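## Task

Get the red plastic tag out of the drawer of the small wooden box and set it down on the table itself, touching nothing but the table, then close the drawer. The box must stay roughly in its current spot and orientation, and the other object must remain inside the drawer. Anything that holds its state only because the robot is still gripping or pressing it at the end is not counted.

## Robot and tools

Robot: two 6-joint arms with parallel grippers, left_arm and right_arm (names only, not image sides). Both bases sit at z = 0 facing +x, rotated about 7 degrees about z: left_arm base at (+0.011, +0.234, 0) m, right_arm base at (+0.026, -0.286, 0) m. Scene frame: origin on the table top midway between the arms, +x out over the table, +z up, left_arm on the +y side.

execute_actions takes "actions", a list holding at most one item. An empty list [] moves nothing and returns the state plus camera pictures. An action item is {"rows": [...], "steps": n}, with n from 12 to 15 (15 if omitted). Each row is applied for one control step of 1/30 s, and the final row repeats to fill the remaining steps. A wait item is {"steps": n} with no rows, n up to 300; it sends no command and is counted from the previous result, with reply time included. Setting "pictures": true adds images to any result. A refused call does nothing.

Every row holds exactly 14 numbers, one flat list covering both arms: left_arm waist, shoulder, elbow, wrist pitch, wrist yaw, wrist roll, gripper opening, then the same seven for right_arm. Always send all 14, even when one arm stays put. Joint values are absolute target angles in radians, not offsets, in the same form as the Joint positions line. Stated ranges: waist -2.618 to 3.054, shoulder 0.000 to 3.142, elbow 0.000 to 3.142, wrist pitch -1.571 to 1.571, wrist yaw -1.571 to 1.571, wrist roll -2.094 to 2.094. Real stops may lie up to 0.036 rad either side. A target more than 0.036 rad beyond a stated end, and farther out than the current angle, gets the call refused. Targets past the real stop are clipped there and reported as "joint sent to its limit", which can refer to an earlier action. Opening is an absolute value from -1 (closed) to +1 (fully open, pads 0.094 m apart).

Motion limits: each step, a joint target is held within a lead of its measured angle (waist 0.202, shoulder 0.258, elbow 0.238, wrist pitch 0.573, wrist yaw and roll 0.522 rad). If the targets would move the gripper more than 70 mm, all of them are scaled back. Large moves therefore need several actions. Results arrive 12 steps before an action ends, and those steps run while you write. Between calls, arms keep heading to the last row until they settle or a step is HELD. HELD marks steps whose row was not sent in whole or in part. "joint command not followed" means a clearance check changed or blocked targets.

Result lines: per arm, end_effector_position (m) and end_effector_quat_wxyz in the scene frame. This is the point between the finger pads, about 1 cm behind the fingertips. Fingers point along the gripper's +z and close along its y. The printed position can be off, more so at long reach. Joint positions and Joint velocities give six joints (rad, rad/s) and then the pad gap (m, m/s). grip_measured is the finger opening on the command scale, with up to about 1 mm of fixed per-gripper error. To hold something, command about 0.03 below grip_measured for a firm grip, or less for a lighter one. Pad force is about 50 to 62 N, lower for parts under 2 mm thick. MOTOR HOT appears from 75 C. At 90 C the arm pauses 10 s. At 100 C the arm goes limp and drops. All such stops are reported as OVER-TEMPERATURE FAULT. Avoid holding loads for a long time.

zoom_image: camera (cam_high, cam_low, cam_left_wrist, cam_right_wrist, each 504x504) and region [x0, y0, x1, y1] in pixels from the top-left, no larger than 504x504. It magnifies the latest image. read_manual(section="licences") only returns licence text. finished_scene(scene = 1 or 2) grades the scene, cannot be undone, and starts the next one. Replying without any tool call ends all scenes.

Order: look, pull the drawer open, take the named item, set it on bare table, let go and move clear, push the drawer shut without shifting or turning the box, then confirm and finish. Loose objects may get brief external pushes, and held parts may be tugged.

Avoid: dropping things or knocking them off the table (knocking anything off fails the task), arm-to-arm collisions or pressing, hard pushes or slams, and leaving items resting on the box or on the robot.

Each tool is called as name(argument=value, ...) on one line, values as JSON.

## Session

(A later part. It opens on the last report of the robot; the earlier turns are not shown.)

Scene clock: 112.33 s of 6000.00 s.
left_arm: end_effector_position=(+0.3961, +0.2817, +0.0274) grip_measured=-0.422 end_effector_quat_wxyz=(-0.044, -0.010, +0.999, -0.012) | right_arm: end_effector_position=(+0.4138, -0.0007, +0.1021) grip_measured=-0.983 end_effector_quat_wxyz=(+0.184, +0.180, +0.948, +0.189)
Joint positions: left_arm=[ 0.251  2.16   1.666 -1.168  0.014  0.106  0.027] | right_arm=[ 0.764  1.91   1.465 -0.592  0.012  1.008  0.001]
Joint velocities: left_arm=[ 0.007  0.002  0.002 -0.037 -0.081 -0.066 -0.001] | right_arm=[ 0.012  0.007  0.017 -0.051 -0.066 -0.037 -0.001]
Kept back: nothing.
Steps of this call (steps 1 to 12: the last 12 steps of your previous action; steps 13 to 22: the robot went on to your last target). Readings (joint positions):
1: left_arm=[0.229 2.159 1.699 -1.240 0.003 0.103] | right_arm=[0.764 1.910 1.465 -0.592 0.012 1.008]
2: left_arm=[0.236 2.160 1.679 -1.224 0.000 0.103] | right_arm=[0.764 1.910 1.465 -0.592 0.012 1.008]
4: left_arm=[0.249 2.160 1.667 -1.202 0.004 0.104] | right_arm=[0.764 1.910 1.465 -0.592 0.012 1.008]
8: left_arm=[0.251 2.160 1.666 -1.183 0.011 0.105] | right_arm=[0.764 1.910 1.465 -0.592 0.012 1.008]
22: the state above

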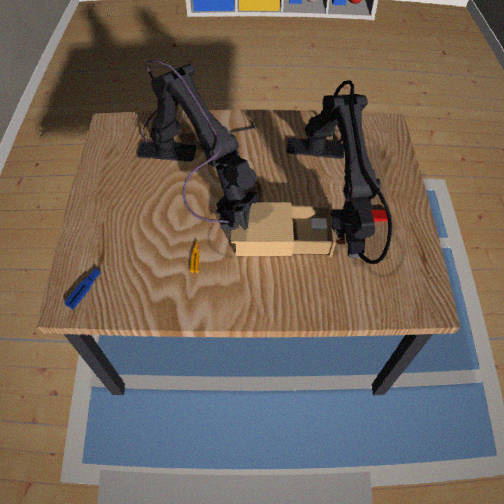

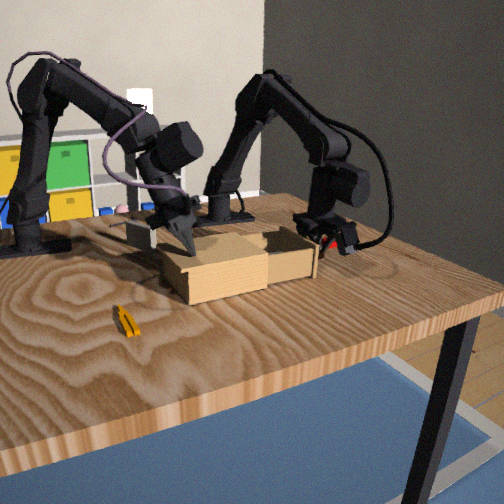

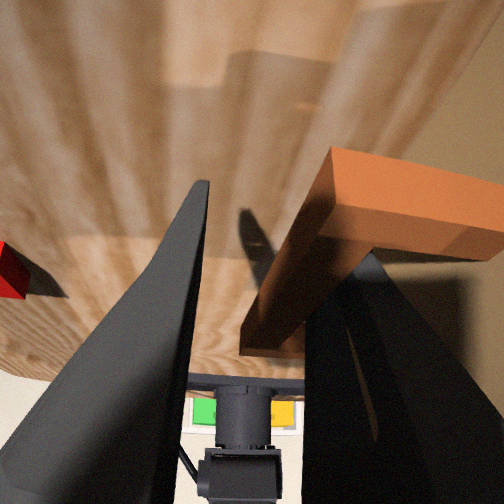

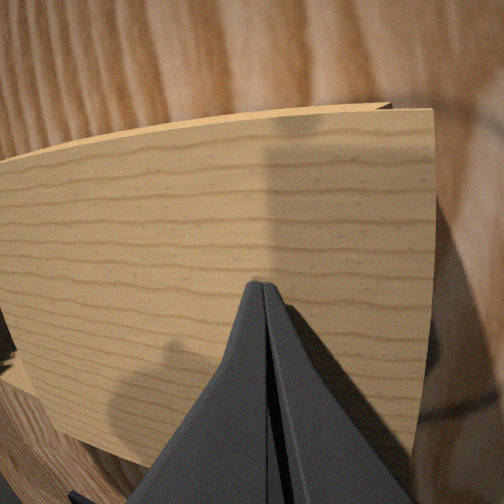

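execute_actions(actions=[{"rows":[[0.25,2.12,1.64,-1.1,0,0.11,-0.42,0.765,1.96,1.44,-0.66,0,1.0,-1],[0.245,2.105,1.615,-1.085,0,0.1,-0.42,0.765,1.96,1.44,-0.66,0,1.0,-1],[0.235,2.09,1.59,-1.07,0,0.09,-0.42,0.765,1.96,1.44,-0.66,0,1.0,-1],[0.235,2.09,1.59,-1.07,0,0.09,-0.42,0.765,1.96,1.44,-0.66,0,1.0,-1],[0.235,2.09,1.59,-1.07,0,0.09,-0.42,0.765,1.96,1.44,-0.66,0,1.0,-1],[0.235,2.09,1.59,-1.07,0,0.09,-0.42,0.765,1.96,1.44,-0.66,0,1.0,-1],[0.235,2.09,1.59,-1.07,0,0.09,-0.42,0.765,1.96,1.44,-0.66,0,1.0,-1],[0.235,2.09,1.59,-1.07,0,0.09,-0.42,0.765,1.96,1.44,-0.66,0,1.0,-1],[0.235,2.09,1.59,-1.07,0,0.09,-0.6,0.765,1.96,1.44,-0.66,0,1.0,-1],[0.235,2.09,1.59,-1.07,0,0.09,-0.75,0.765,1.96,1.44,-0.66,0,1.0,-1],[0.235,2.09,1.59,-1.07,0,0.09,-0.87,0.765,1.96,1.44,-0.66,0,1.0,-1]],"steps":15}])

execute_actions(actions=[{"steps":22}], pictures=true)

Scene clock: 113.83 s of 6000.00 s.
left_arm: end_effector_position=(+0.3956, +0.2811, +0.0253) grip_measured=-0.422 end_effector_quat_wxyz=(-0.037, -0.010, +0.999, -0.011) | right_arm: end_effector_position=(+0.4138, -0.0007, +0.1021) grip_measured=-0.983 end_effector_quat_wxyz=(+0.184, +0.180, +0.948, +0.189)
Joint positions: left_arm=[ 0.249  2.146  1.637 -1.138  0.014  0.105  0.027] | right_arm=[ 0.764  1.91   1.465 -0.592  0.012  1.008  0.001]
Joint velocities: left_arm=[-0.032 -0.266 -0.525  0.447  0.007 -0.081  0.   ] | right_arm=[-0.002  0.007  0.002  0.037 -0.081 -0.007  0.002]
Steps of this call (steps 1 to 15: the robot went on to your last target; steps 16 to 42: nothing new was sent; steps 43 to 45: the first 3 steps of this action). Readings (joint positions):
43: left_arm=[0.251 2.159 1.663 -1.165 0.014 0.106] | right_arm=[0.764 1.910 1.465 -0.592 0.012 1.008]
44: left_arm=[0.251 2.155 1.653 -1.154 0.014 0.106] | right_arm=[0.764 1.910 1.465 -0.592 0.012 1.008]
45: the state above

Scene clock: 114.57 s of 6000.00 s.
left_arm: end_effector_position=(+0.3942, +0.2736, +0.0236) grip_measured=-0.831 end_effector_quat_wxyz=(-0.031, -0.000, +0.999, -0.013) | right_arm: end_effector_position=(+0.4138, -0.0007, +0.1021) grip_measured=-0.983 end_effector_quat_wxyz=(+0.184, +0.180, +0.948, +0.189)
Joint positions: left_arm=[ 0.233  2.128  1.602 -1.109  0.019  0.108  0.008] | right_arm=[ 0.764  1.91   1.465 -0.592  0.012  1.008  0.001]
Joint velocities: left_arm=[ 0.002 -0.002 -0.002 -0.037  0.007  0.022 -0.   ] | right_arm=[-0.022  0.002 -0.007 -0.051  0.022  0.022 -0.001]
Kept back: nothing.
Steps of this call (steps 1 to 12: the last 12 steps of your previous action; steps 13 to 22: the robot went on to your last target). Readings (joint positions):
1: left_arm=[0.248 2.138 1.622 -1.128 0.013 0.103] | right_arm=[0.764 1.910 1.465 -0.592 0.012 1.008]
2: left_arm=[0.247 2.133 1.611 -1.124 0.012 0.102] | right_arm=[0.764 1.910 1.465 -0.592 0.012 1.008]
4: left_arm=[0.244 2.128 1.603 -1.118 0.012 0.100] | right_arm=[0.764 1.910 1.465 -0.592 0.012 1.008]
8: left_arm=[0.238 2.128 1.602 -1.109 0.030 0.100] | right_arm=[0.764 1.910 1.465 -0.592 0.012 1.008]
22: the state above

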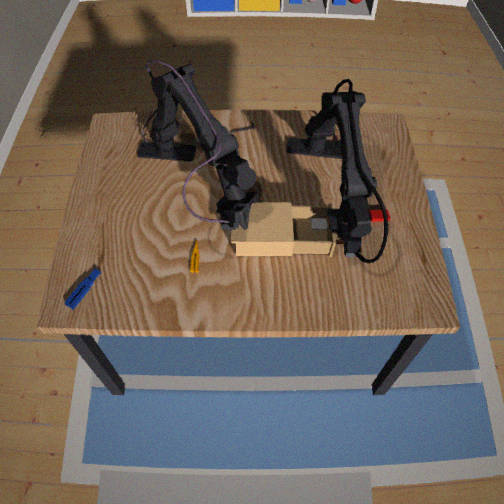

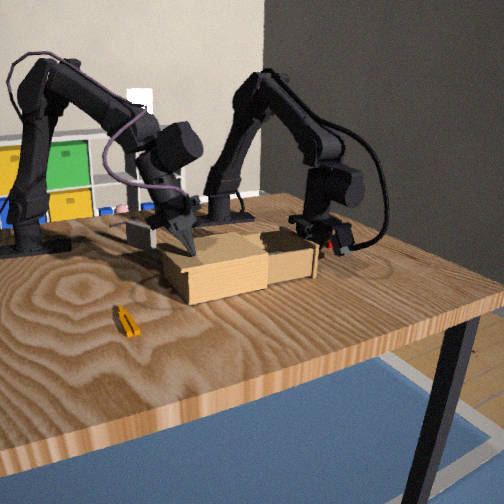

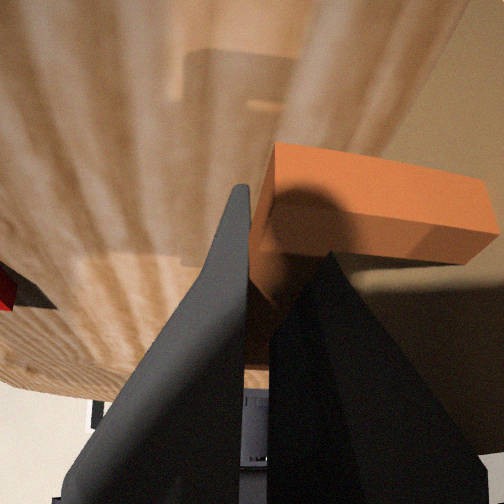

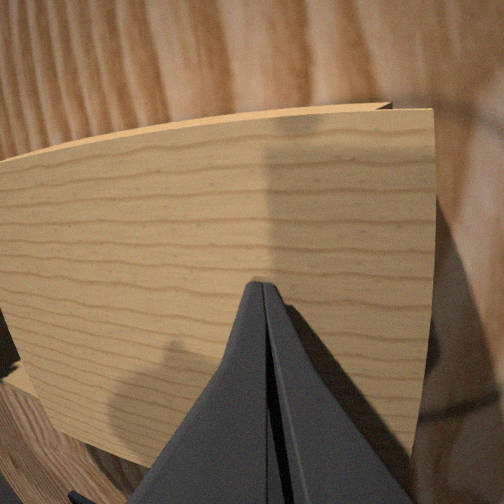

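execute_actions(actions=[{"rows":[[0.238,2.09,1.59,-1.07,0,0.09,-0.45,0.765,1.96,1.44,-0.66,0,1.0,-1],[0.238,2.09,1.59,-1.07,0,0.09,-0.45,0.765,1.96,1.44,-0.66,0,1.0,-1],[0.238,2.07,1.58,-1.07,0,0.09,-0.45,0.765,1.96,1.44,-0.66,0,1.0,-1],[0.24,2.055,1.56,-1.05,0,0.09,-0.45,0.765,1.96,1.44,-0.66,0,1.0,-1],[0.242,2.045,1.54,-1.04,0,0.09,-0.45,0.765,1.96,1.44,-0.66,0,1.0,-1],[0.245,2.04,1.525,-1.03,0,0.09,-0.45,0.765,1.96,1.44,-0.66,0,1.0,-1]],"steps":15}])

execute_actions(actions=[{"steps":22}], pictures=true)

Scene clock: 116.00 s of 6000.00 s.
left_arm: end_effector_position=(+0.3953, +0.2782, +0.0246) grip_measured=-0.463 end_effector_quat_wxyz=(-0.027, -0.006, +1.000, -0.006) | right_arm: end_effector_position=(+0.4138, -0.0007, +0.1021) grip_measured=-0.983 end_effector_quat_wxyz=(+0.184, +0.180, +0.948, +0.189)
Joint positions: left_arm=[ 0.238  2.124  1.6   -1.102  0.005  0.102  0.025] | right_arm=[ 0.764  1.91   1.465 -0.592  0.012  1.008  0.001]
Joint velocities: left_arm=[ 0.085 -0.12  -0.105  0.125  0.007 -0.095  0.021] | right_arm=[ 0.007 -0.012  0.012 -0.11   0.007 -0.022 -0.   ]
Steps of this call (steps 1 to 15: the robot went on to your last target; steps 16 to 40: nothing new was sent; steps 41 to 43: the first 3 steps of this action). Readings (joint positions):
41: left_arm=[0.233 2.128 1.602 -1.109 0.019 0.107] | right_arm=[0.764 1.910 1.465 -0.592 0.012 1.008]
42: left_arm=[0.235 2.128 1.602 -1.106 0.006 0.104] | right_arm=[0.764 1.910 1.465 -0.592 0.012 1.008]
43: the state above

Scene clock: 116.73 s of 6000.00 s.
left_arm: end_effector_position=(+0.3918, +0.2783, +0.0281) grip_measured=-0.452 end_effector_quat_wxyz=(-0.009, -0.008, +1.000, -0.004) | right_arm: end_effector_position=(+0.4138, -0.0007, +0.1021) grip_measured=-0.983 end_effector_quat_wxyz=(+0.184, +0.180, +0.948, +0.189)
Joint positions: left_arm=[ 0.239  2.073  1.538 -1.054  0.005  0.098  0.026] | right_arm=[ 0.764  1.91   1.465 -0.592  0.012  1.008  0.001]
Joint velocities: left_arm=[-0.017 -0.032 -0.002 -0.037  0.051  0.007 -0.   ] | right_arm=[-0.032 -0.002 -0.012  0.007 -0.007 -0.022 -0.001]
Kept back: nothing.
Steps of this call (steps 1 to 12: the last 12 steps of your previous action; steps 13 to 22: the robot went on to your last target). Readings (joint positions):
1: left_arm=[0.239 2.117 1.592 -1.093 0.005 0.101] | right_arm=[0.764 1.910 1.465 -0.592 0.012 1.008]
2: left_arm=[0.239 2.107 1.579 -1.084 0.005 0.100] | right_arm=[0.764 1.910 1.465 -0.592 0.012 1.008]
4: left_arm=[0.239 2.084 1.551 -1.074 0.005 0.100] | right_arm=[0.764 1.910 1.465 -0.592 0.012 1.008]
8: left_arm=[0.239 2.073 1.539 -1.067 0.005 0.098] | right_arm=[0.764 1.910 1.465 -0.592 0.012 1.008]
22: the state above

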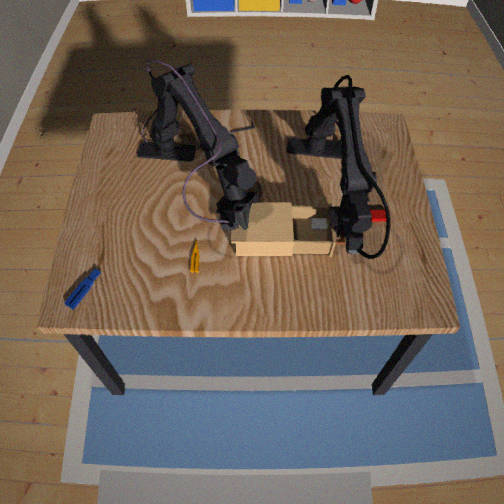

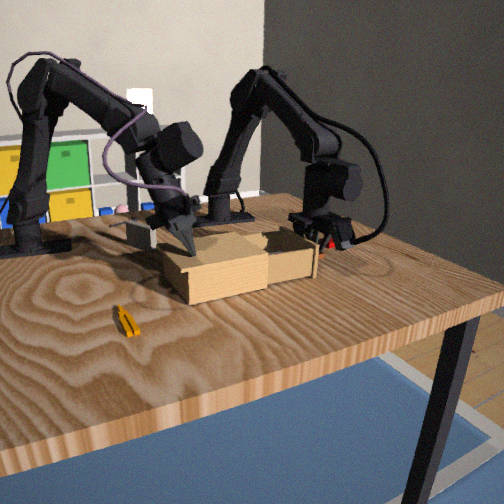

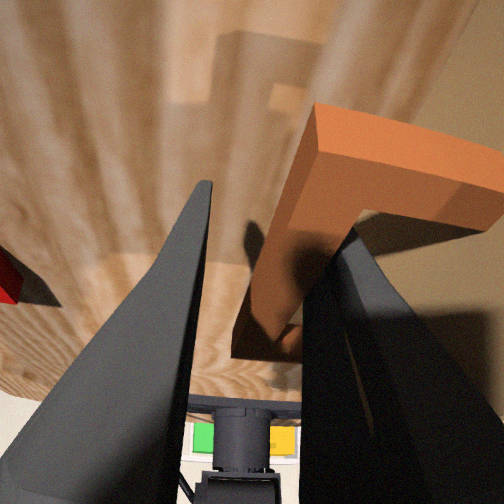

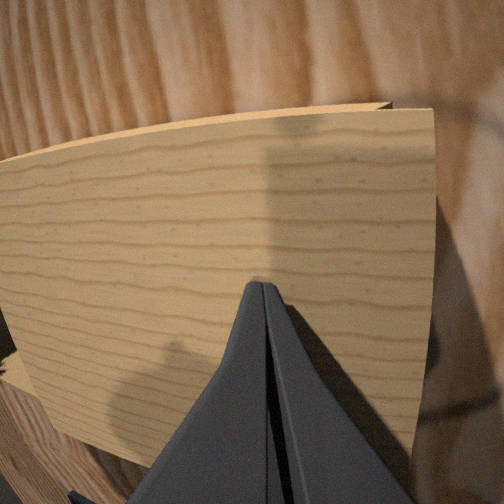

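execute_actions(actions=[{"rows":[[0.245,2.02,1.495,-1.03,0,0.09,-0.45,0.765,1.96,1.44,-0.66,0,1.0,-1],[0.245,2.02,1.495,-1.03,0,0.09,-0.45,0.765,1.96,1.44,-0.66,0,1.0,-1],[0.245,2.02,1.495,-1.03,0,0.09,-0.45,0.765,1.96,1.44,-0.66,0,1.0,-1],[0.245,2.02,1.495,-1.03,0,0.09,-0.45,0.765,1.96,1.44,-0.66,0,1.0,-1],[0.245,2.02,1.495,-1.03,0,0.09,-0.45,0.765,1.96,1.44,-0.66,0,1.0,-1],[0.245,2.02,1.495,-1.03,0,0.09,-0.65,0.765,1.96,1.44,-0.66,0,1.0,-1],[0.245,2.02,1.495,-1.03,0,0.09,-0.8,0.765,1.96,1.44,-0.66,0,1.0,-1],[0.245,2.02,1.495,-1.03,0,0.09,-0.87,0.765,1.96,1.44,-0.66,0,1.0,-1],[0.245,2.02,1.495,-1.03,0,0.09,-0.87,0.765,1.96,1.44,-0.66,0,1.0,-1],[0.245,2.02,1.495,-1.03,0,0.09,-0.87,0.765,1.96,1.44,-0.66,0,1.0,-1],[0.23,2.02,1.495,-1.03,0.04,0.08,-0.87,0.765,1.96,1.44,-0.66,0,1.0,-1],[0.215,2.02,1.495,-1.03,0.08,0.065,-0.87,0.765,1.96,1.44,-0.66,0,1.0,-1],[0.2,2.02,1.495,-1.03,0.12,0.05,-0.87,0.765,1.96,1.44,-0.66,0,1.0,-1],[0.185,2.02,1.495,-1.03,0.15,0.035,-0.87,0.765,1.96,1.44,-0.66,0,1.0,-1],[0.17,2.02,1.495,-1.03,0.15,0.02,-0.87,0.765,1.96,1.44,-0.66,0,1.0,-1]],"steps":15}])

execute_actions(actions=[{"steps":26}], pictures=true)

Scene clock: 118.17 s of 6000.00 s.
left_arm: end_effector_position=(+0.3877, +0.2778, +0.0272) grip_measured=-0.452 end_effector_quat_wxyz=(-0.010, -0.008, +1.000, -0.004) | right_arm: end_effector_position=(+0.4138, -0.0007, +0.1021) grip_measured=-0.983 end_effector_quat_wxyz=(+0.184, +0.180, +0.948, +0.189)
Joint positions: left_arm=[ 0.239  2.061  1.515 -1.046  0.005  0.098  0.026] | right_arm=[ 0.764  1.91   1.465 -0.592  0.012  1.008  0.001]
Joint velocities: left_arm=[-0.017 -0.095 -0.188 -0.007 -0.051 -0.051 -0.001] | right_arm=[-0.012  0.017 -0.002 -0.022 -0.022  0.007 -0.001]
Steps of this call (steps 1 to 15: the robot went on to your last target; steps 16 to 40: nothing new was sent; steps 41 to 43: the first 3 steps of this action). Readings (joint positions):
41: left_arm=[0.239 2.070 1.532 -1.049 0.005 0.098] | right_arm=[0.764 1.910 1.465 -0.592 0.012 1.008]
42: left_arm=[0.239 2.065 1.523 -1.046 0.005 0.098] | right_arm=[0.764 1.910 1.465 -0.592 0.012 1.008]
43: the state above

Scene clock: 119.03 s of 6000.00 s.
left_arm: end_effector_position=(+0.3843, +0.2664, +0.0266) grip_measured=-0.826 end_effector_quat_wxyz=(-0.017, -0.008, +1.000, -0.006) | right_arm: end_effector_position=(+0.4138, -0.0007, +0.1021) grip_measured=-0.983 end_effector_quat_wxyz=(+0.184, +0.180, +0.948, +0.189)
Joint positions: left_arm=[ 0.212  2.058  1.507 -1.055  0.009  0.072  0.008] | right_arm=[ 0.764  1.91   1.465 -0.592  0.012  1.008  0.001]
Joint velocities: left_arm=[ 0.027 -0.007 -0.002 -0.095  0.095 -0.066 -0.001] | right_arm=[-0.007 -0.007 -0.022 -0.11  -0.007  0.022 -0.   ]
Kept back: nothing.
Steps of this call (steps 1 to 12: the last 12 steps of your previous action; steps 13 to 26: the robot went on to your last target). Readings (joint positions):
1: left_arm=[0.239 2.059 1.510 -1.046 0.005 0.098] | right_arm=[0.764 1.910 1.465 -0.592 0.012 1.008]
2: left_arm=[0.239 2.058 1.508 -1.046 0.005 0.098] | right_arm=[0.764 1.910 1.465 -0.592 0.012 1.008]
4: left_arm=[0.239 2.058 1.507 -1.046 0.016 0.098] | right_arm=[0.764 1.910 1.465 -0.592 0.012 1.008]
8: left_arm=[0.236 2.058 1.507 -1.047 0.020 0.106] | right_arm=[0.764 1.910 1.465 -0.592 0.012 1.008]
26: the state above

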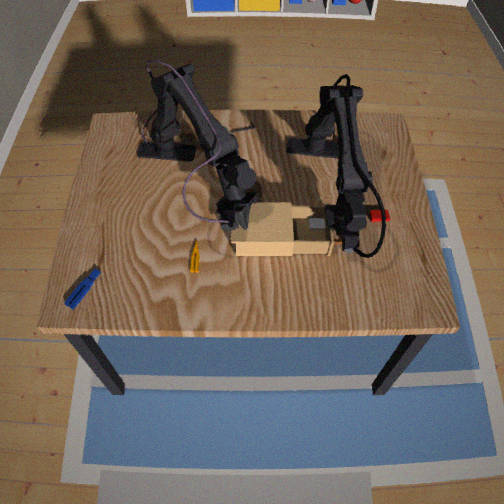

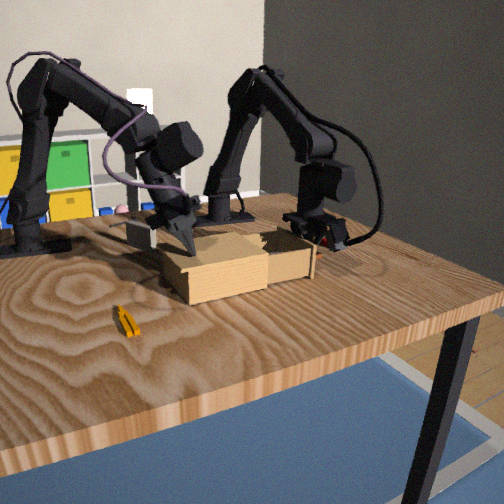

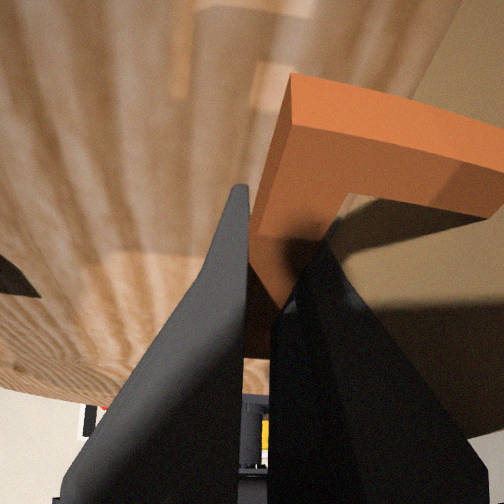

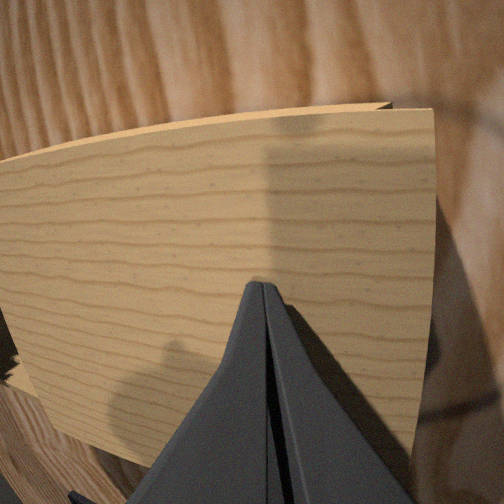

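execute_actions(actions=[{"rows":[[0.155,2.02,1.495,-1.03,0.17,0.01,-0.87,0.765,1.96,1.44,-0.66,0,1.0,-1],[0.14,2.02,1.495,-1.03,0.18,-0.005,-0.87,0.765,1.96,1.44,-0.66,0,1.0,-1],[0.125,2.02,1.495,-1.03,0.18,-0.02,-0.87,0.765,1.96,1.44,-0.66,0,1.0,-1],[0.11,2.02,1.495,-1.03,0.18,-0.035,-0.87,0.765,1.96,1.44,-0.66,0,1.0,-1],[0.095,2.02,1.495,-1.03,0.18,-0.05,-0.87,0.765,1.96,1.44,-0.66,0,1.0,-1],[0.08,2.02,1.495,-1.03,0.18,-0.06,-0.87,0.765,1.96,1.44,-0.66,0,1.0,-1],[0.065,2.02,1.495,-1.03,0.18,-0.07,-0.87,0.765,1.96,1.44,-0.66,0,1.0,-1],[0.05,2.02,1.495,-1.03,0.18,-0.08,-0.87,0.765,1.96,1.44,-0.66,0,1.0,-1]],"steps":15}])

execute_actions(actions=[{"steps":24}], pictures=true)

Scene clock: 119.90 s of 6000.00 s.
left_arm: end_effector_position=(+0.3841, +0.2645, +0.0268) grip_measured=-0.826 end_effector_quat_wxyz=(-0.018, -0.009, +1.000, -0.003) | right_arm: end_effector_position=(+0.4138, -0.0007, +0.1021) grip_measured=-0.983 end_effector_quat_wxyz=(+0.184, +0.180, +0.948, +0.189)
Joint positions: left_arm=[ 0.204  2.057  1.507 -1.056  0.003  0.061  0.008] | right_arm=[ 0.764  1.91   1.465 -0.592  0.012  1.008  0.001]
Joint velocities: left_arm=[-0.159 -0.046 -0.032 -0.051 -0.066 -0.3    0.   ] | right_arm=[-0.012 -0.017  0.007 -0.007  0.007  0.007  0.001]
Steps of this call (steps 1 to 15: the robot went on to your last target; steps 16 to 23: nothing new was sent; steps 24 to 26: the first 3 steps of this action). Readings (joint positions):
24: left_arm=[0.211 2.058 1.507 -1.055 0.008 0.070] | right_arm=[0.764 1.910 1.465 -0.592 0.012 1.008]
25: left_arm=[0.208 2.058 1.507 -1.055 0.005 0.067] | right_arm=[0.764 1.910 1.465 -0.592 0.012 1.008]
26: the state above

Scene clock: 120.70 s of 6000.00 s.
left_arm: end_effector_position=(+0.3833, +0.2103, +0.0291) grip_measured=-0.826 end_effector_quat_wxyz=(-0.020, -0.003, +1.000, -0.020) | right_arm: end_effector_position=(+0.4138, -0.0007, +0.1021) grip_measured=-0.983 end_effector_quat_wxyz=(+0.184, +0.180, +0.948, +0.189)
Joint positions: left_arm=[ 0.077  2.051  1.507 -1.064  0.042 -0.053  0.008] | right_arm=[ 0.764  1.91   1.465 -0.592  0.012  1.008  0.001]
Joint velocities: left_arm=[ 0.017 -0.007 -0.017  0.007 -0.022 -0.037 -0.   ] | right_arm=[-0.002  0.012  0.002 -0.095 -0.037 -0.051 -0.001]
Kept back: nothing.
Steps of this call (steps 1 to 12: the last 12 steps of your previous action; steps 13 to 24: the robot went on to your last target). Readings (joint positions):
1: left_arm=[0.196 2.056 1.507 -1.058 0.003 0.053] | right_arm=[0.764 1.910 1.465 -0.592 0.012 1.008]
2: left_arm=[0.182 2.055 1.507 -1.060 0.012 0.043] | right_arm=[0.764 1.910 1.465 -0.592 0.012 1.008]
4: left_arm=[0.143 2.053 1.507 -1.063 0.016 0.016] | right_arm=[0.764 1.910 1.465 -0.592 0.012 1.008]
8: left_arm=[0.085 2.051 1.507 -1.064 0.023 -0.037] | right_arm=[0.764 1.910 1.465 -0.592 0.012 1.008]
24: the state above

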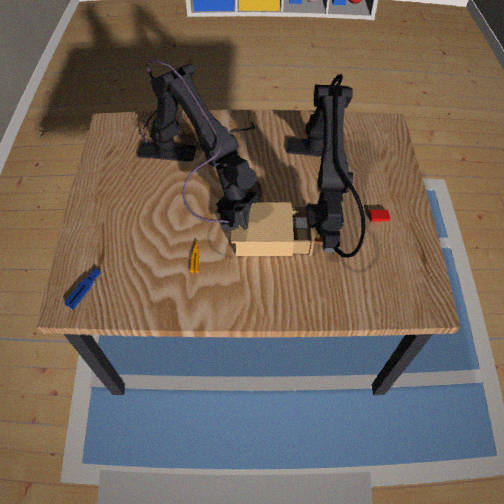

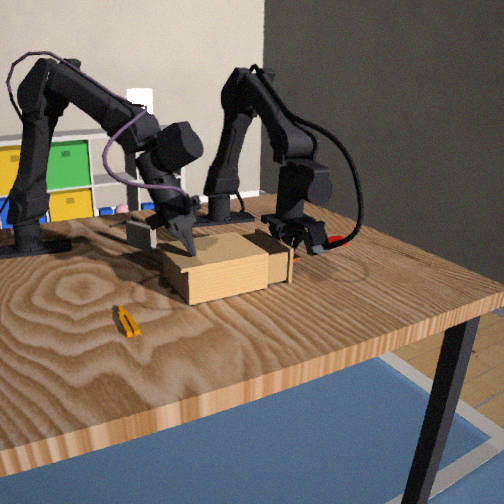

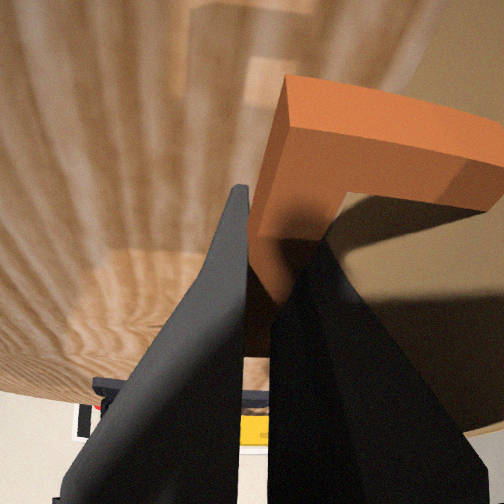

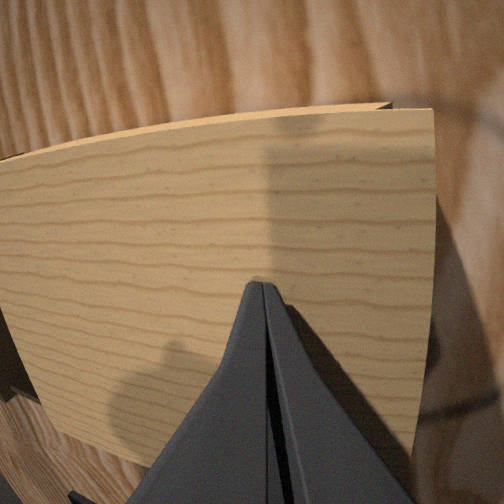

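execute_actions(actions=[{"rows":[[0.04,2.02,1.495,-1.03,0.16,-0.09,-0.87,0.765,1.96,1.44,-0.66,0,1.0,-1],[0.025,2.02,1.495,-1.03,0.15,-0.1,-0.87,0.765,1.96,1.44,-0.66,0,1.0,-1],[0.01,2.02,1.495,-1.03,0.14,-0.115,-0.87,0.765,1.96,1.44,-0.66,0,1.0,-1],[-0.005,2.02,1.495,-1.03,0.13,-0.13,-0.87,0.765,1.96,1.44,-0.66,0,1.0,-1],[-0.02,2.02,1.495,-1.03,0.12,-0.145,-0.87,0.765,1.96,1.44,-0.66,0,1.0,-1],[-0.035,2.02,1.495,-1.03,0.12,-0.16,-0.87,0.765,1.96,1.44,-0.66,0,1.0,-1],[-0.05,2.02,1.495,-1.03,0.12,-0.175,-0.87,0.765,1.96,1.44,-0.66,0,1.0,-1],[-0.065,2.02,1.495,-1.03,0.12,-0.19,-0.87,0.765,1.96,1.44,-0.66,0,1.0,-1],[-0.08,2.02,1.495,-1.03,0.12,-0.2,-0.87,0.765,1.96,1.44,-0.66,0,1.0,-1],[-0.09,2.02,1.495,-1.03,0.12,-0.205,-0.87,0.765,1.96,1.44,-0.66,0,1.0,-1]],"steps":15}])

execute_actions(actions=[{"steps":24}], pictures=true)

Scene clock: 121.77 s of 6000.00 s.
left_arm: end_effector_position=(+0.3832, +0.2095, +0.0291) grip_measured=-0.826 end_effector_quat_wxyz=(-0.020, -0.005, +1.000, -0.016) | right_arm: end_effector_position=(+0.4138, -0.0007, +0.1021) grip_measured=-0.983 end_effector_quat_wxyz=(+0.184, +0.180, +0.948, +0.189)
Joint positions: left_arm=[ 0.072  2.051  1.507 -1.064  0.034 -0.062  0.008] | right_arm=[ 0.764  1.91   1.465 -0.592  0.012  1.008  0.001]
Joint velocities: left_arm=[-0.159  0.007  0.002 -0.022 -0.198 -0.139  0.   ] | right_arm=[-0.027  0.012 -0.007 -0.007 -0.051 -0.051 -0.001]
Steps of this call (steps 1 to 15: the robot went on to your last target; steps 16 to 29: nothing new was sent; steps 30 to 32: the first 3 steps of this action). Readings (joint positions):
30: left_arm=[0.077 2.051 1.507 -1.064 0.042 -0.055] | right_arm=[0.764 1.910 1.465 -0.592 0.012 1.008]
31: left_arm=[0.076 2.051 1.507 -1.064 0.040 -0.057] | right_arm=[0.764 1.910 1.465 -0.592 0.012 1.008]
32: the state above

Scene clock: 122.57 s of 6000.00 s.
left_arm: end_effector_position=(+0.3829, +0.1645, +0.0297) grip_measured=-0.826 end_effector_quat_wxyz=(-0.007, -0.001, +1.000, -0.002) | right_arm: end_effector_position=(+0.4138, -0.0007, +0.1021) grip_measured=-0.983 end_effector_quat_wxyz=(+0.184, +0.180, +0.948, +0.189)
Joint positions: left_arm=[-0.061  2.049  1.507 -1.043  0.006 -0.188  0.008] | right_arm=[ 0.764  1.91   1.465 -0.592  0.012  1.008  0.001]
Joint velocities: left_arm=[-0.017 -0.012  0.007  0.051  0.007  0.007  0.   ] | right_arm=[-0.007  0.012 -0.002 -0.007 -0.037 -0.022  0.001]
Kept back: nothing.
Steps of this call (steps 1 to 12: the last 12 steps of your previous action; steps 13 to 24: the robot went on to your last target). Readings (joint positions):
1: left_arm=[0.064 2.051 1.507 -1.064 0.028 -0.069] | right_arm=[0.764 1.910 1.465 -0.592 0.012 1.008]
2: left_arm=[0.053 2.051 1.507 -1.063 0.021 -0.078] | right_arm=[0.764 1.910 1.465 -0.592 0.012 1.008]
4: left_arm=[0.024 2.051 1.507 -1.061 0.010 -0.103] | right_arm=[0.764 1.910 1.465 -0.592 0.012 1.008]
8: left_arm=[-0.041 2.049 1.507 -1.048 0.006 -0.159] | right_arm=[0.764 1.910 1.465 -0.592 0.012 1.008]
24: the state above

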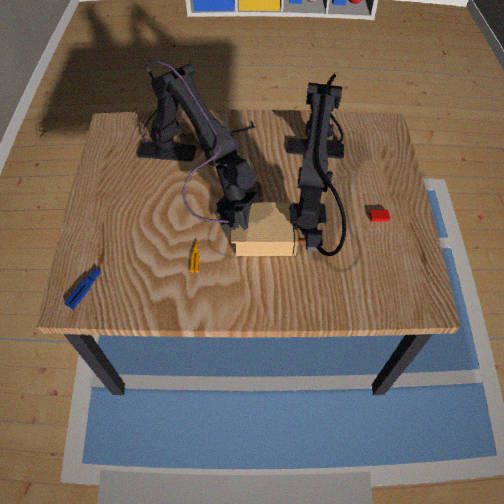

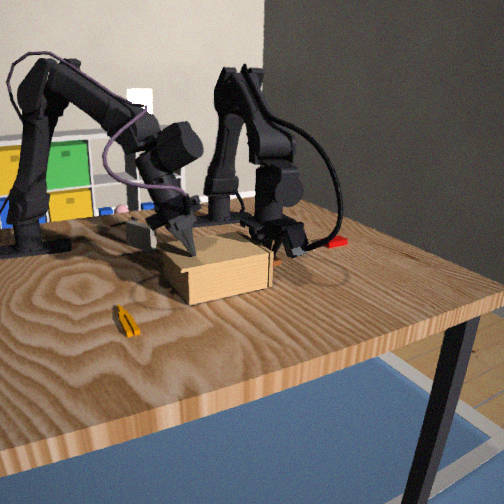

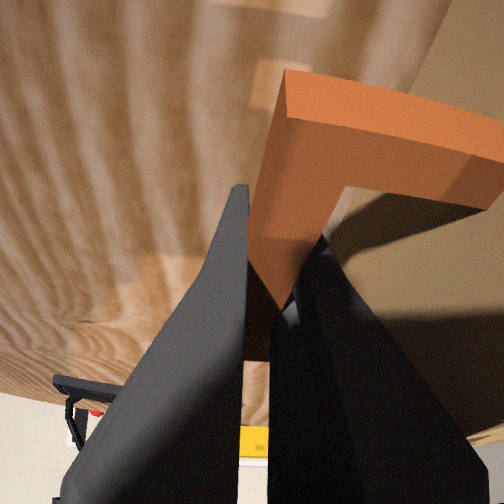

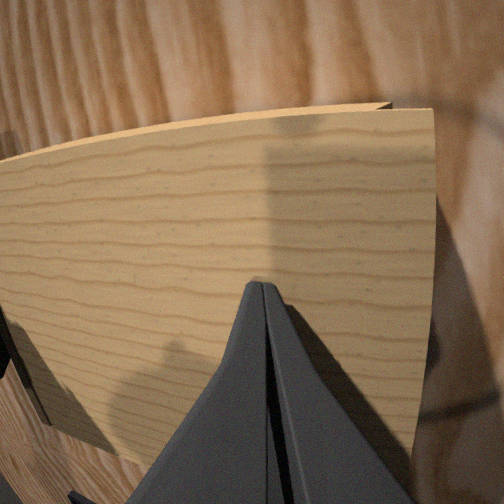

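execute_actions(actions=[{"rows":[[-0.115,2.02,1.495,-1.03,0.15,-0.205,-0.87,0.765,1.96,1.44,-0.66,0,1.0,-1],[-0.115,2.02,1.495,-1.03,0.15,-0.205,-0.87,0.765,1.96,1.44,-0.66,0,1.0,-1],[-0.115,2.02,1.495,-1.03,0.15,-0.205,-0.87,0.765,1.96,1.44,-0.66,0,1.0,-1],[-0.115,2.02,1.495,-1.03,0.15,-0.205,-0.87,0.765,1.96,1.44,-0.66,0,1.0,-1],[-0.115,2.02,1.495,-1.03,0.15,-0.205,-0.87,0.765,1.96,1.44,-0.66,0,1.0,-1],[-0.115,2.02,1.495,-1.03,0.15,-0.205,-0.87,0.765,1.96,1.44,-0.66,0,1.0,-1],[-0.115,2.02,1.495,-1.03,0.15,-0.205,-0.87,0.765,1.96,1.44,-0.66,0,1.0,-1],[-0.065,2.02,1.495,-1.03,0,-0.19,-0.87,0.765,1.96,1.44,-0.66,0,1.0,-1],[-0.065,2.02,1.495,-1.03,0,-0.19,-0.87,0.765,1.96,1.44,-0.66,0,1.0,-1],[-0.065,2.02,1.495,-1.03,0,-0.19,-0.87,0.765,1.96,1.44,-0.66,0,1.0,-1],[-0.055,2.02,1.495,-1.03,0,-0.19,-0.55,0.765,1.96,1.44,-0.66,0,1.0,-1]],"steps":15}])

execute_actions(actions=[{"rows":[[-0.055,2.02,1.495,-1.03,0,-0.19,-0.55,0.765,1.96,1.44,-0.66,0,1.0,-1],[-0.055,2.02,1.495,-1.03,0,-0.19,-0.55,0.765,1.96,1.44,-0.66,0,1.0,-1],[-0.055,2.02,1.495,-1.03,0,-0.19,-0.55,0.765,1.96,1.44,-0.66,0,1.0,-1],[-0.055,2.02,1.495,-1.03,0,-0.19,-0.55,0.765,1.96,1.44,-0.66,0,1.0,-1],[-0.05,2.0,1.56,-1.1,0,-0.19,-0.55,0.765,1.92,1.46,-0.68,0,1.0,-1],[-0.05,1.98,1.63,-1.18,0,-0.19,-0.55,0.765,1.88,1.5,-0.71,0,1.0,-1],[-0.04,1.96,1.7,-1.26,0,-0.19,-0.55,0.75,1.84,1.54,-0.75,0,1.0,-1],[-0.02,1.93,1.76,-1.34,0,-0.19,-0.55,0.7,1.8,1.56,-0.8,0,0.9,-1],[0.05,1.88,1.8,-1.4,0,-0.19,-0.55,0.62,1.75,1.56,-0.9,0,0.8,-1],[0.12,1.82,1.8,-1.4,0,-0.1,-0.55,0.54,1.7,1.55,-1.0,0,0.7,-1],[0.2,1.75,1.75,-1.4,0,-0.1,-0.55,0.46,1.65,1.55,-1.1,0,0.6,-1],[0.28,1.68,1.7,-1.4,0,-0.1,-0.55,0.38,1.6,1.5,-1.2,0,0.5,-1],[0.35,1.6,1.65,-1.4,0,-0.1,-0.55,0.3,1.55,1.5,-1.2,0,0.4,-1]],"steps":15}])

execute_actions(actions=[{"steps":30}], pictures=true)

zoom_image(camera="cam_low", region=[150,200,370,310])

zoom_image(camera="cam_high", region=[210,180,400,270])

Scene clock: 124.87 s of 6000.00 s.
left_arm: end_effector_position=(+0.3828, +0.1639, +0.0297) grip_measured=-0.826 end_effector_quat_wxyz=(-0.007, -0.001, +1.000, -0.001) | right_arm: end_effector_position=(+0.4138, -0.0007, +0.1021) grip_measured=-0.983 end_effector_quat_wxyz=(+0.184, +0.180, +0.948, +0.189)
Joint positions: left_arm=[-0.063  2.049  1.507 -1.043  0.004 -0.19   0.008] | right_arm=[ 0.764  1.91   1.465 -0.592  0.012  1.008  0.001]
Joint velocities: left_arm=[-0.007 -0.007  0.007 -0.022 -0.022  0.022  0.   ] | right_arm=[ 0.007 -0.022  0.032  0.022 -0.022 -0.037  0.001]
Steps of this call (steps 1 to 15: the robot went on to your last target; steps 16 to 66: nothing new was sent; steps 67 to 69: the first 3 steps of this action). Readings (joint positions):
67: left_arm=[-0.062 2.049 1.507 -1.043 0.007 -0.189] | right_arm=[0.764 1.910 1.465 -0.592 0.012 1.008]
68: left_arm=[-0.063 2.049 1.507 -1.043 0.005 -0.189] | right_arm=[0.764 1.910 1.465 -0.592 0.012 1.008]
69: the state above

Scene clock: 125.37 s of 6000.00 s.
left_arm: end_effector_position=(+0.3834, +0.1668, +0.0297) grip_measured=-0.552 end_effector_quat_wxyz=(-0.006, -0.003, +1.000, +0.004) | right_arm: end_effector_position=(+0.4138, -0.0007, +0.1021) grip_measured=-0.983 end_effector_quat_wxyz=(+0.184, +0.180, +0.948, +0.189)
Joint positions: left_arm=[-0.06   2.049  1.507 -1.043 -0.005 -0.19   0.021] | right_arm=[ 0.764  1.91   1.465 -0.592  0.012  1.008  0.001]
Joint velocities: left_arm=[ 0.027  0.002 -0.017 -0.081  0.037  0.007 -0.001] | right_arm=[ 0.022  0.002  0.007  0.022 -0.051 -0.007  0.001]
Steps of this call (steps 1 to 12: the last 12 steps of your previous action; steps 13 to 15: the first 3 steps of this action). Readings (joint positions):
13: left_arm=[-0.060 2.049 1.507 -1.043 -0.005 -0.190] | right_arm=[0.764 1.910 1.465 -0.592 0.012 1.008]
14: left_arm=[-0.060 2.049 1.507 -1.043 -0.005 -0.190] | right_arm=[0.764 1.910 1.465 -0.592 0.012 1.008]
15: the state above

Scene clock: 126.37 s of 6000.00 s.
left_arm: end_effector_position=(+0.3290, +0.3123, +0.2166) grip_measured=-0.552 end_effector_quat_wxyz=(+0.121, -0.170, +0.978, +0.011) | right_arm: end_effector_position=(+0.3646, -0.2291, +0.1942) grip_measured=-0.983 end_effector_quat_wxyz=(+0.158, +0.124, +0.979, +0.044)
Joint positions: left_arm=[ 0.358  1.597  1.66  -1.389 -0.007 -0.109  0.021] | right_arm=[ 0.294  1.552  1.498 -1.188  0.007  0.417  0.001]
Joint velocities: left_arm=[-0.002  0.012  0.007 -0.11   0.051 -0.022 -0.   ] | right_arm=[-0.002  0.002 -0.012 -0.051 -0.007 -0.051 -0.   ]
Kept back: nothing.
Steps of this call (steps 1 to 12: the last 12 steps of your previous action; steps 13 to 30: the robot went on to your last target). Readings (joint positions):
1: left_arm=[-0.060 2.049 1.507 -1.043 -0.005 -0.190] | right_arm=[0.764 1.910 1.465 -0.592 0.012 1.008]
2: left_arm=[-0.060 2.049 1.510 -1.048 -0.005 -0.190] | right_arm=[0.764 1.908 1.465 -0.592 0.012 1.008]
4: left_arm=[-0.059 2.049 1.556 -1.112 -0.004 -0.190] | right_arm=[0.764 1.902 1.479 -0.624 0.011 1.008]
8: left_arm=[-0.016 1.987 1.663 -1.193 0.006 -0.176] | right_arm=[0.688 1.836 1.498 -0.756 -0.008 0.905]
30: the state above

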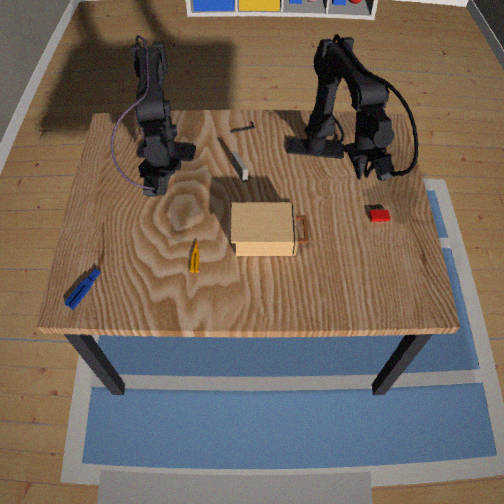

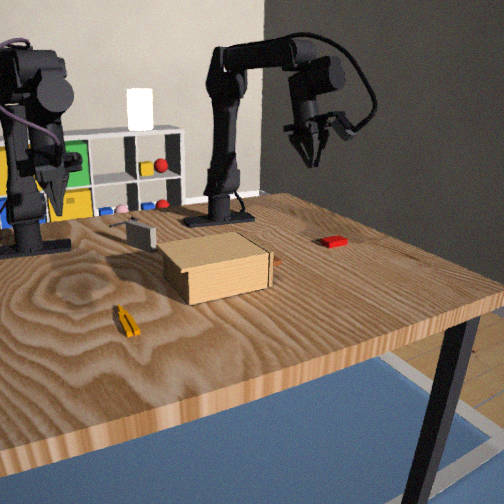

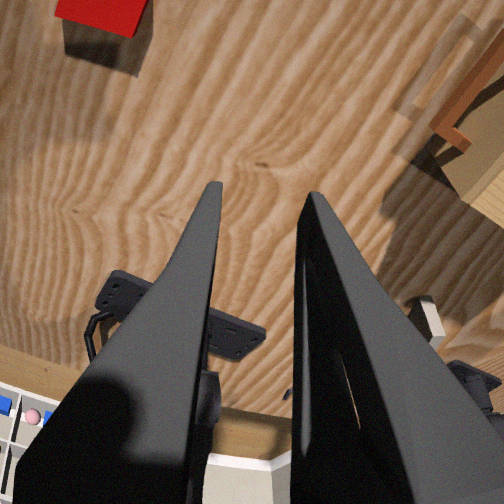

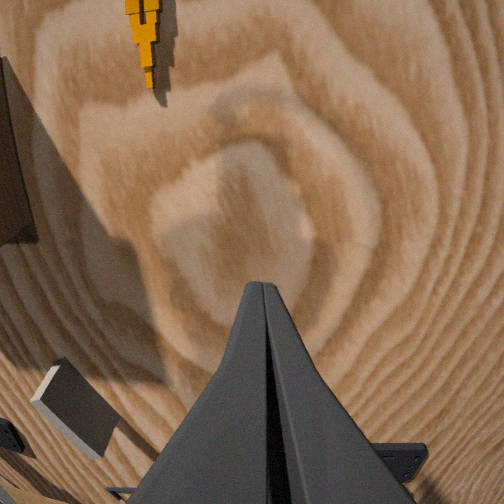

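Region (150, 200, 370, 310) of cam_low's 504x504 image, scaled by 2.291, with more detail than that image has.

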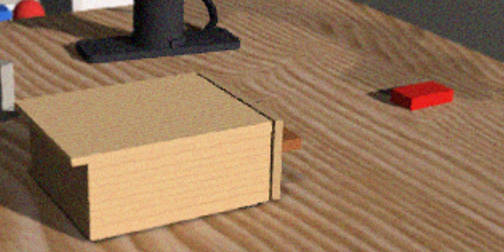

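Region (210, 180, 400, 270) of cam_high's 504x504 image, scaled by 2.653, with more detail than that image has; it fills the top 239 rows of this view, and the rest is white.

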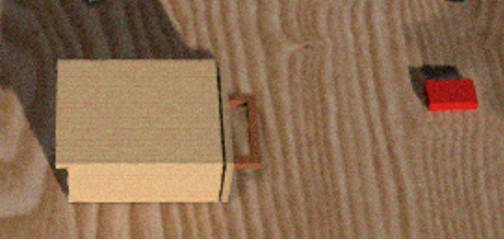

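Shut; the box shifted only about 1 cm.

finished_scene(scene=2)

The scene is finished: the task was done.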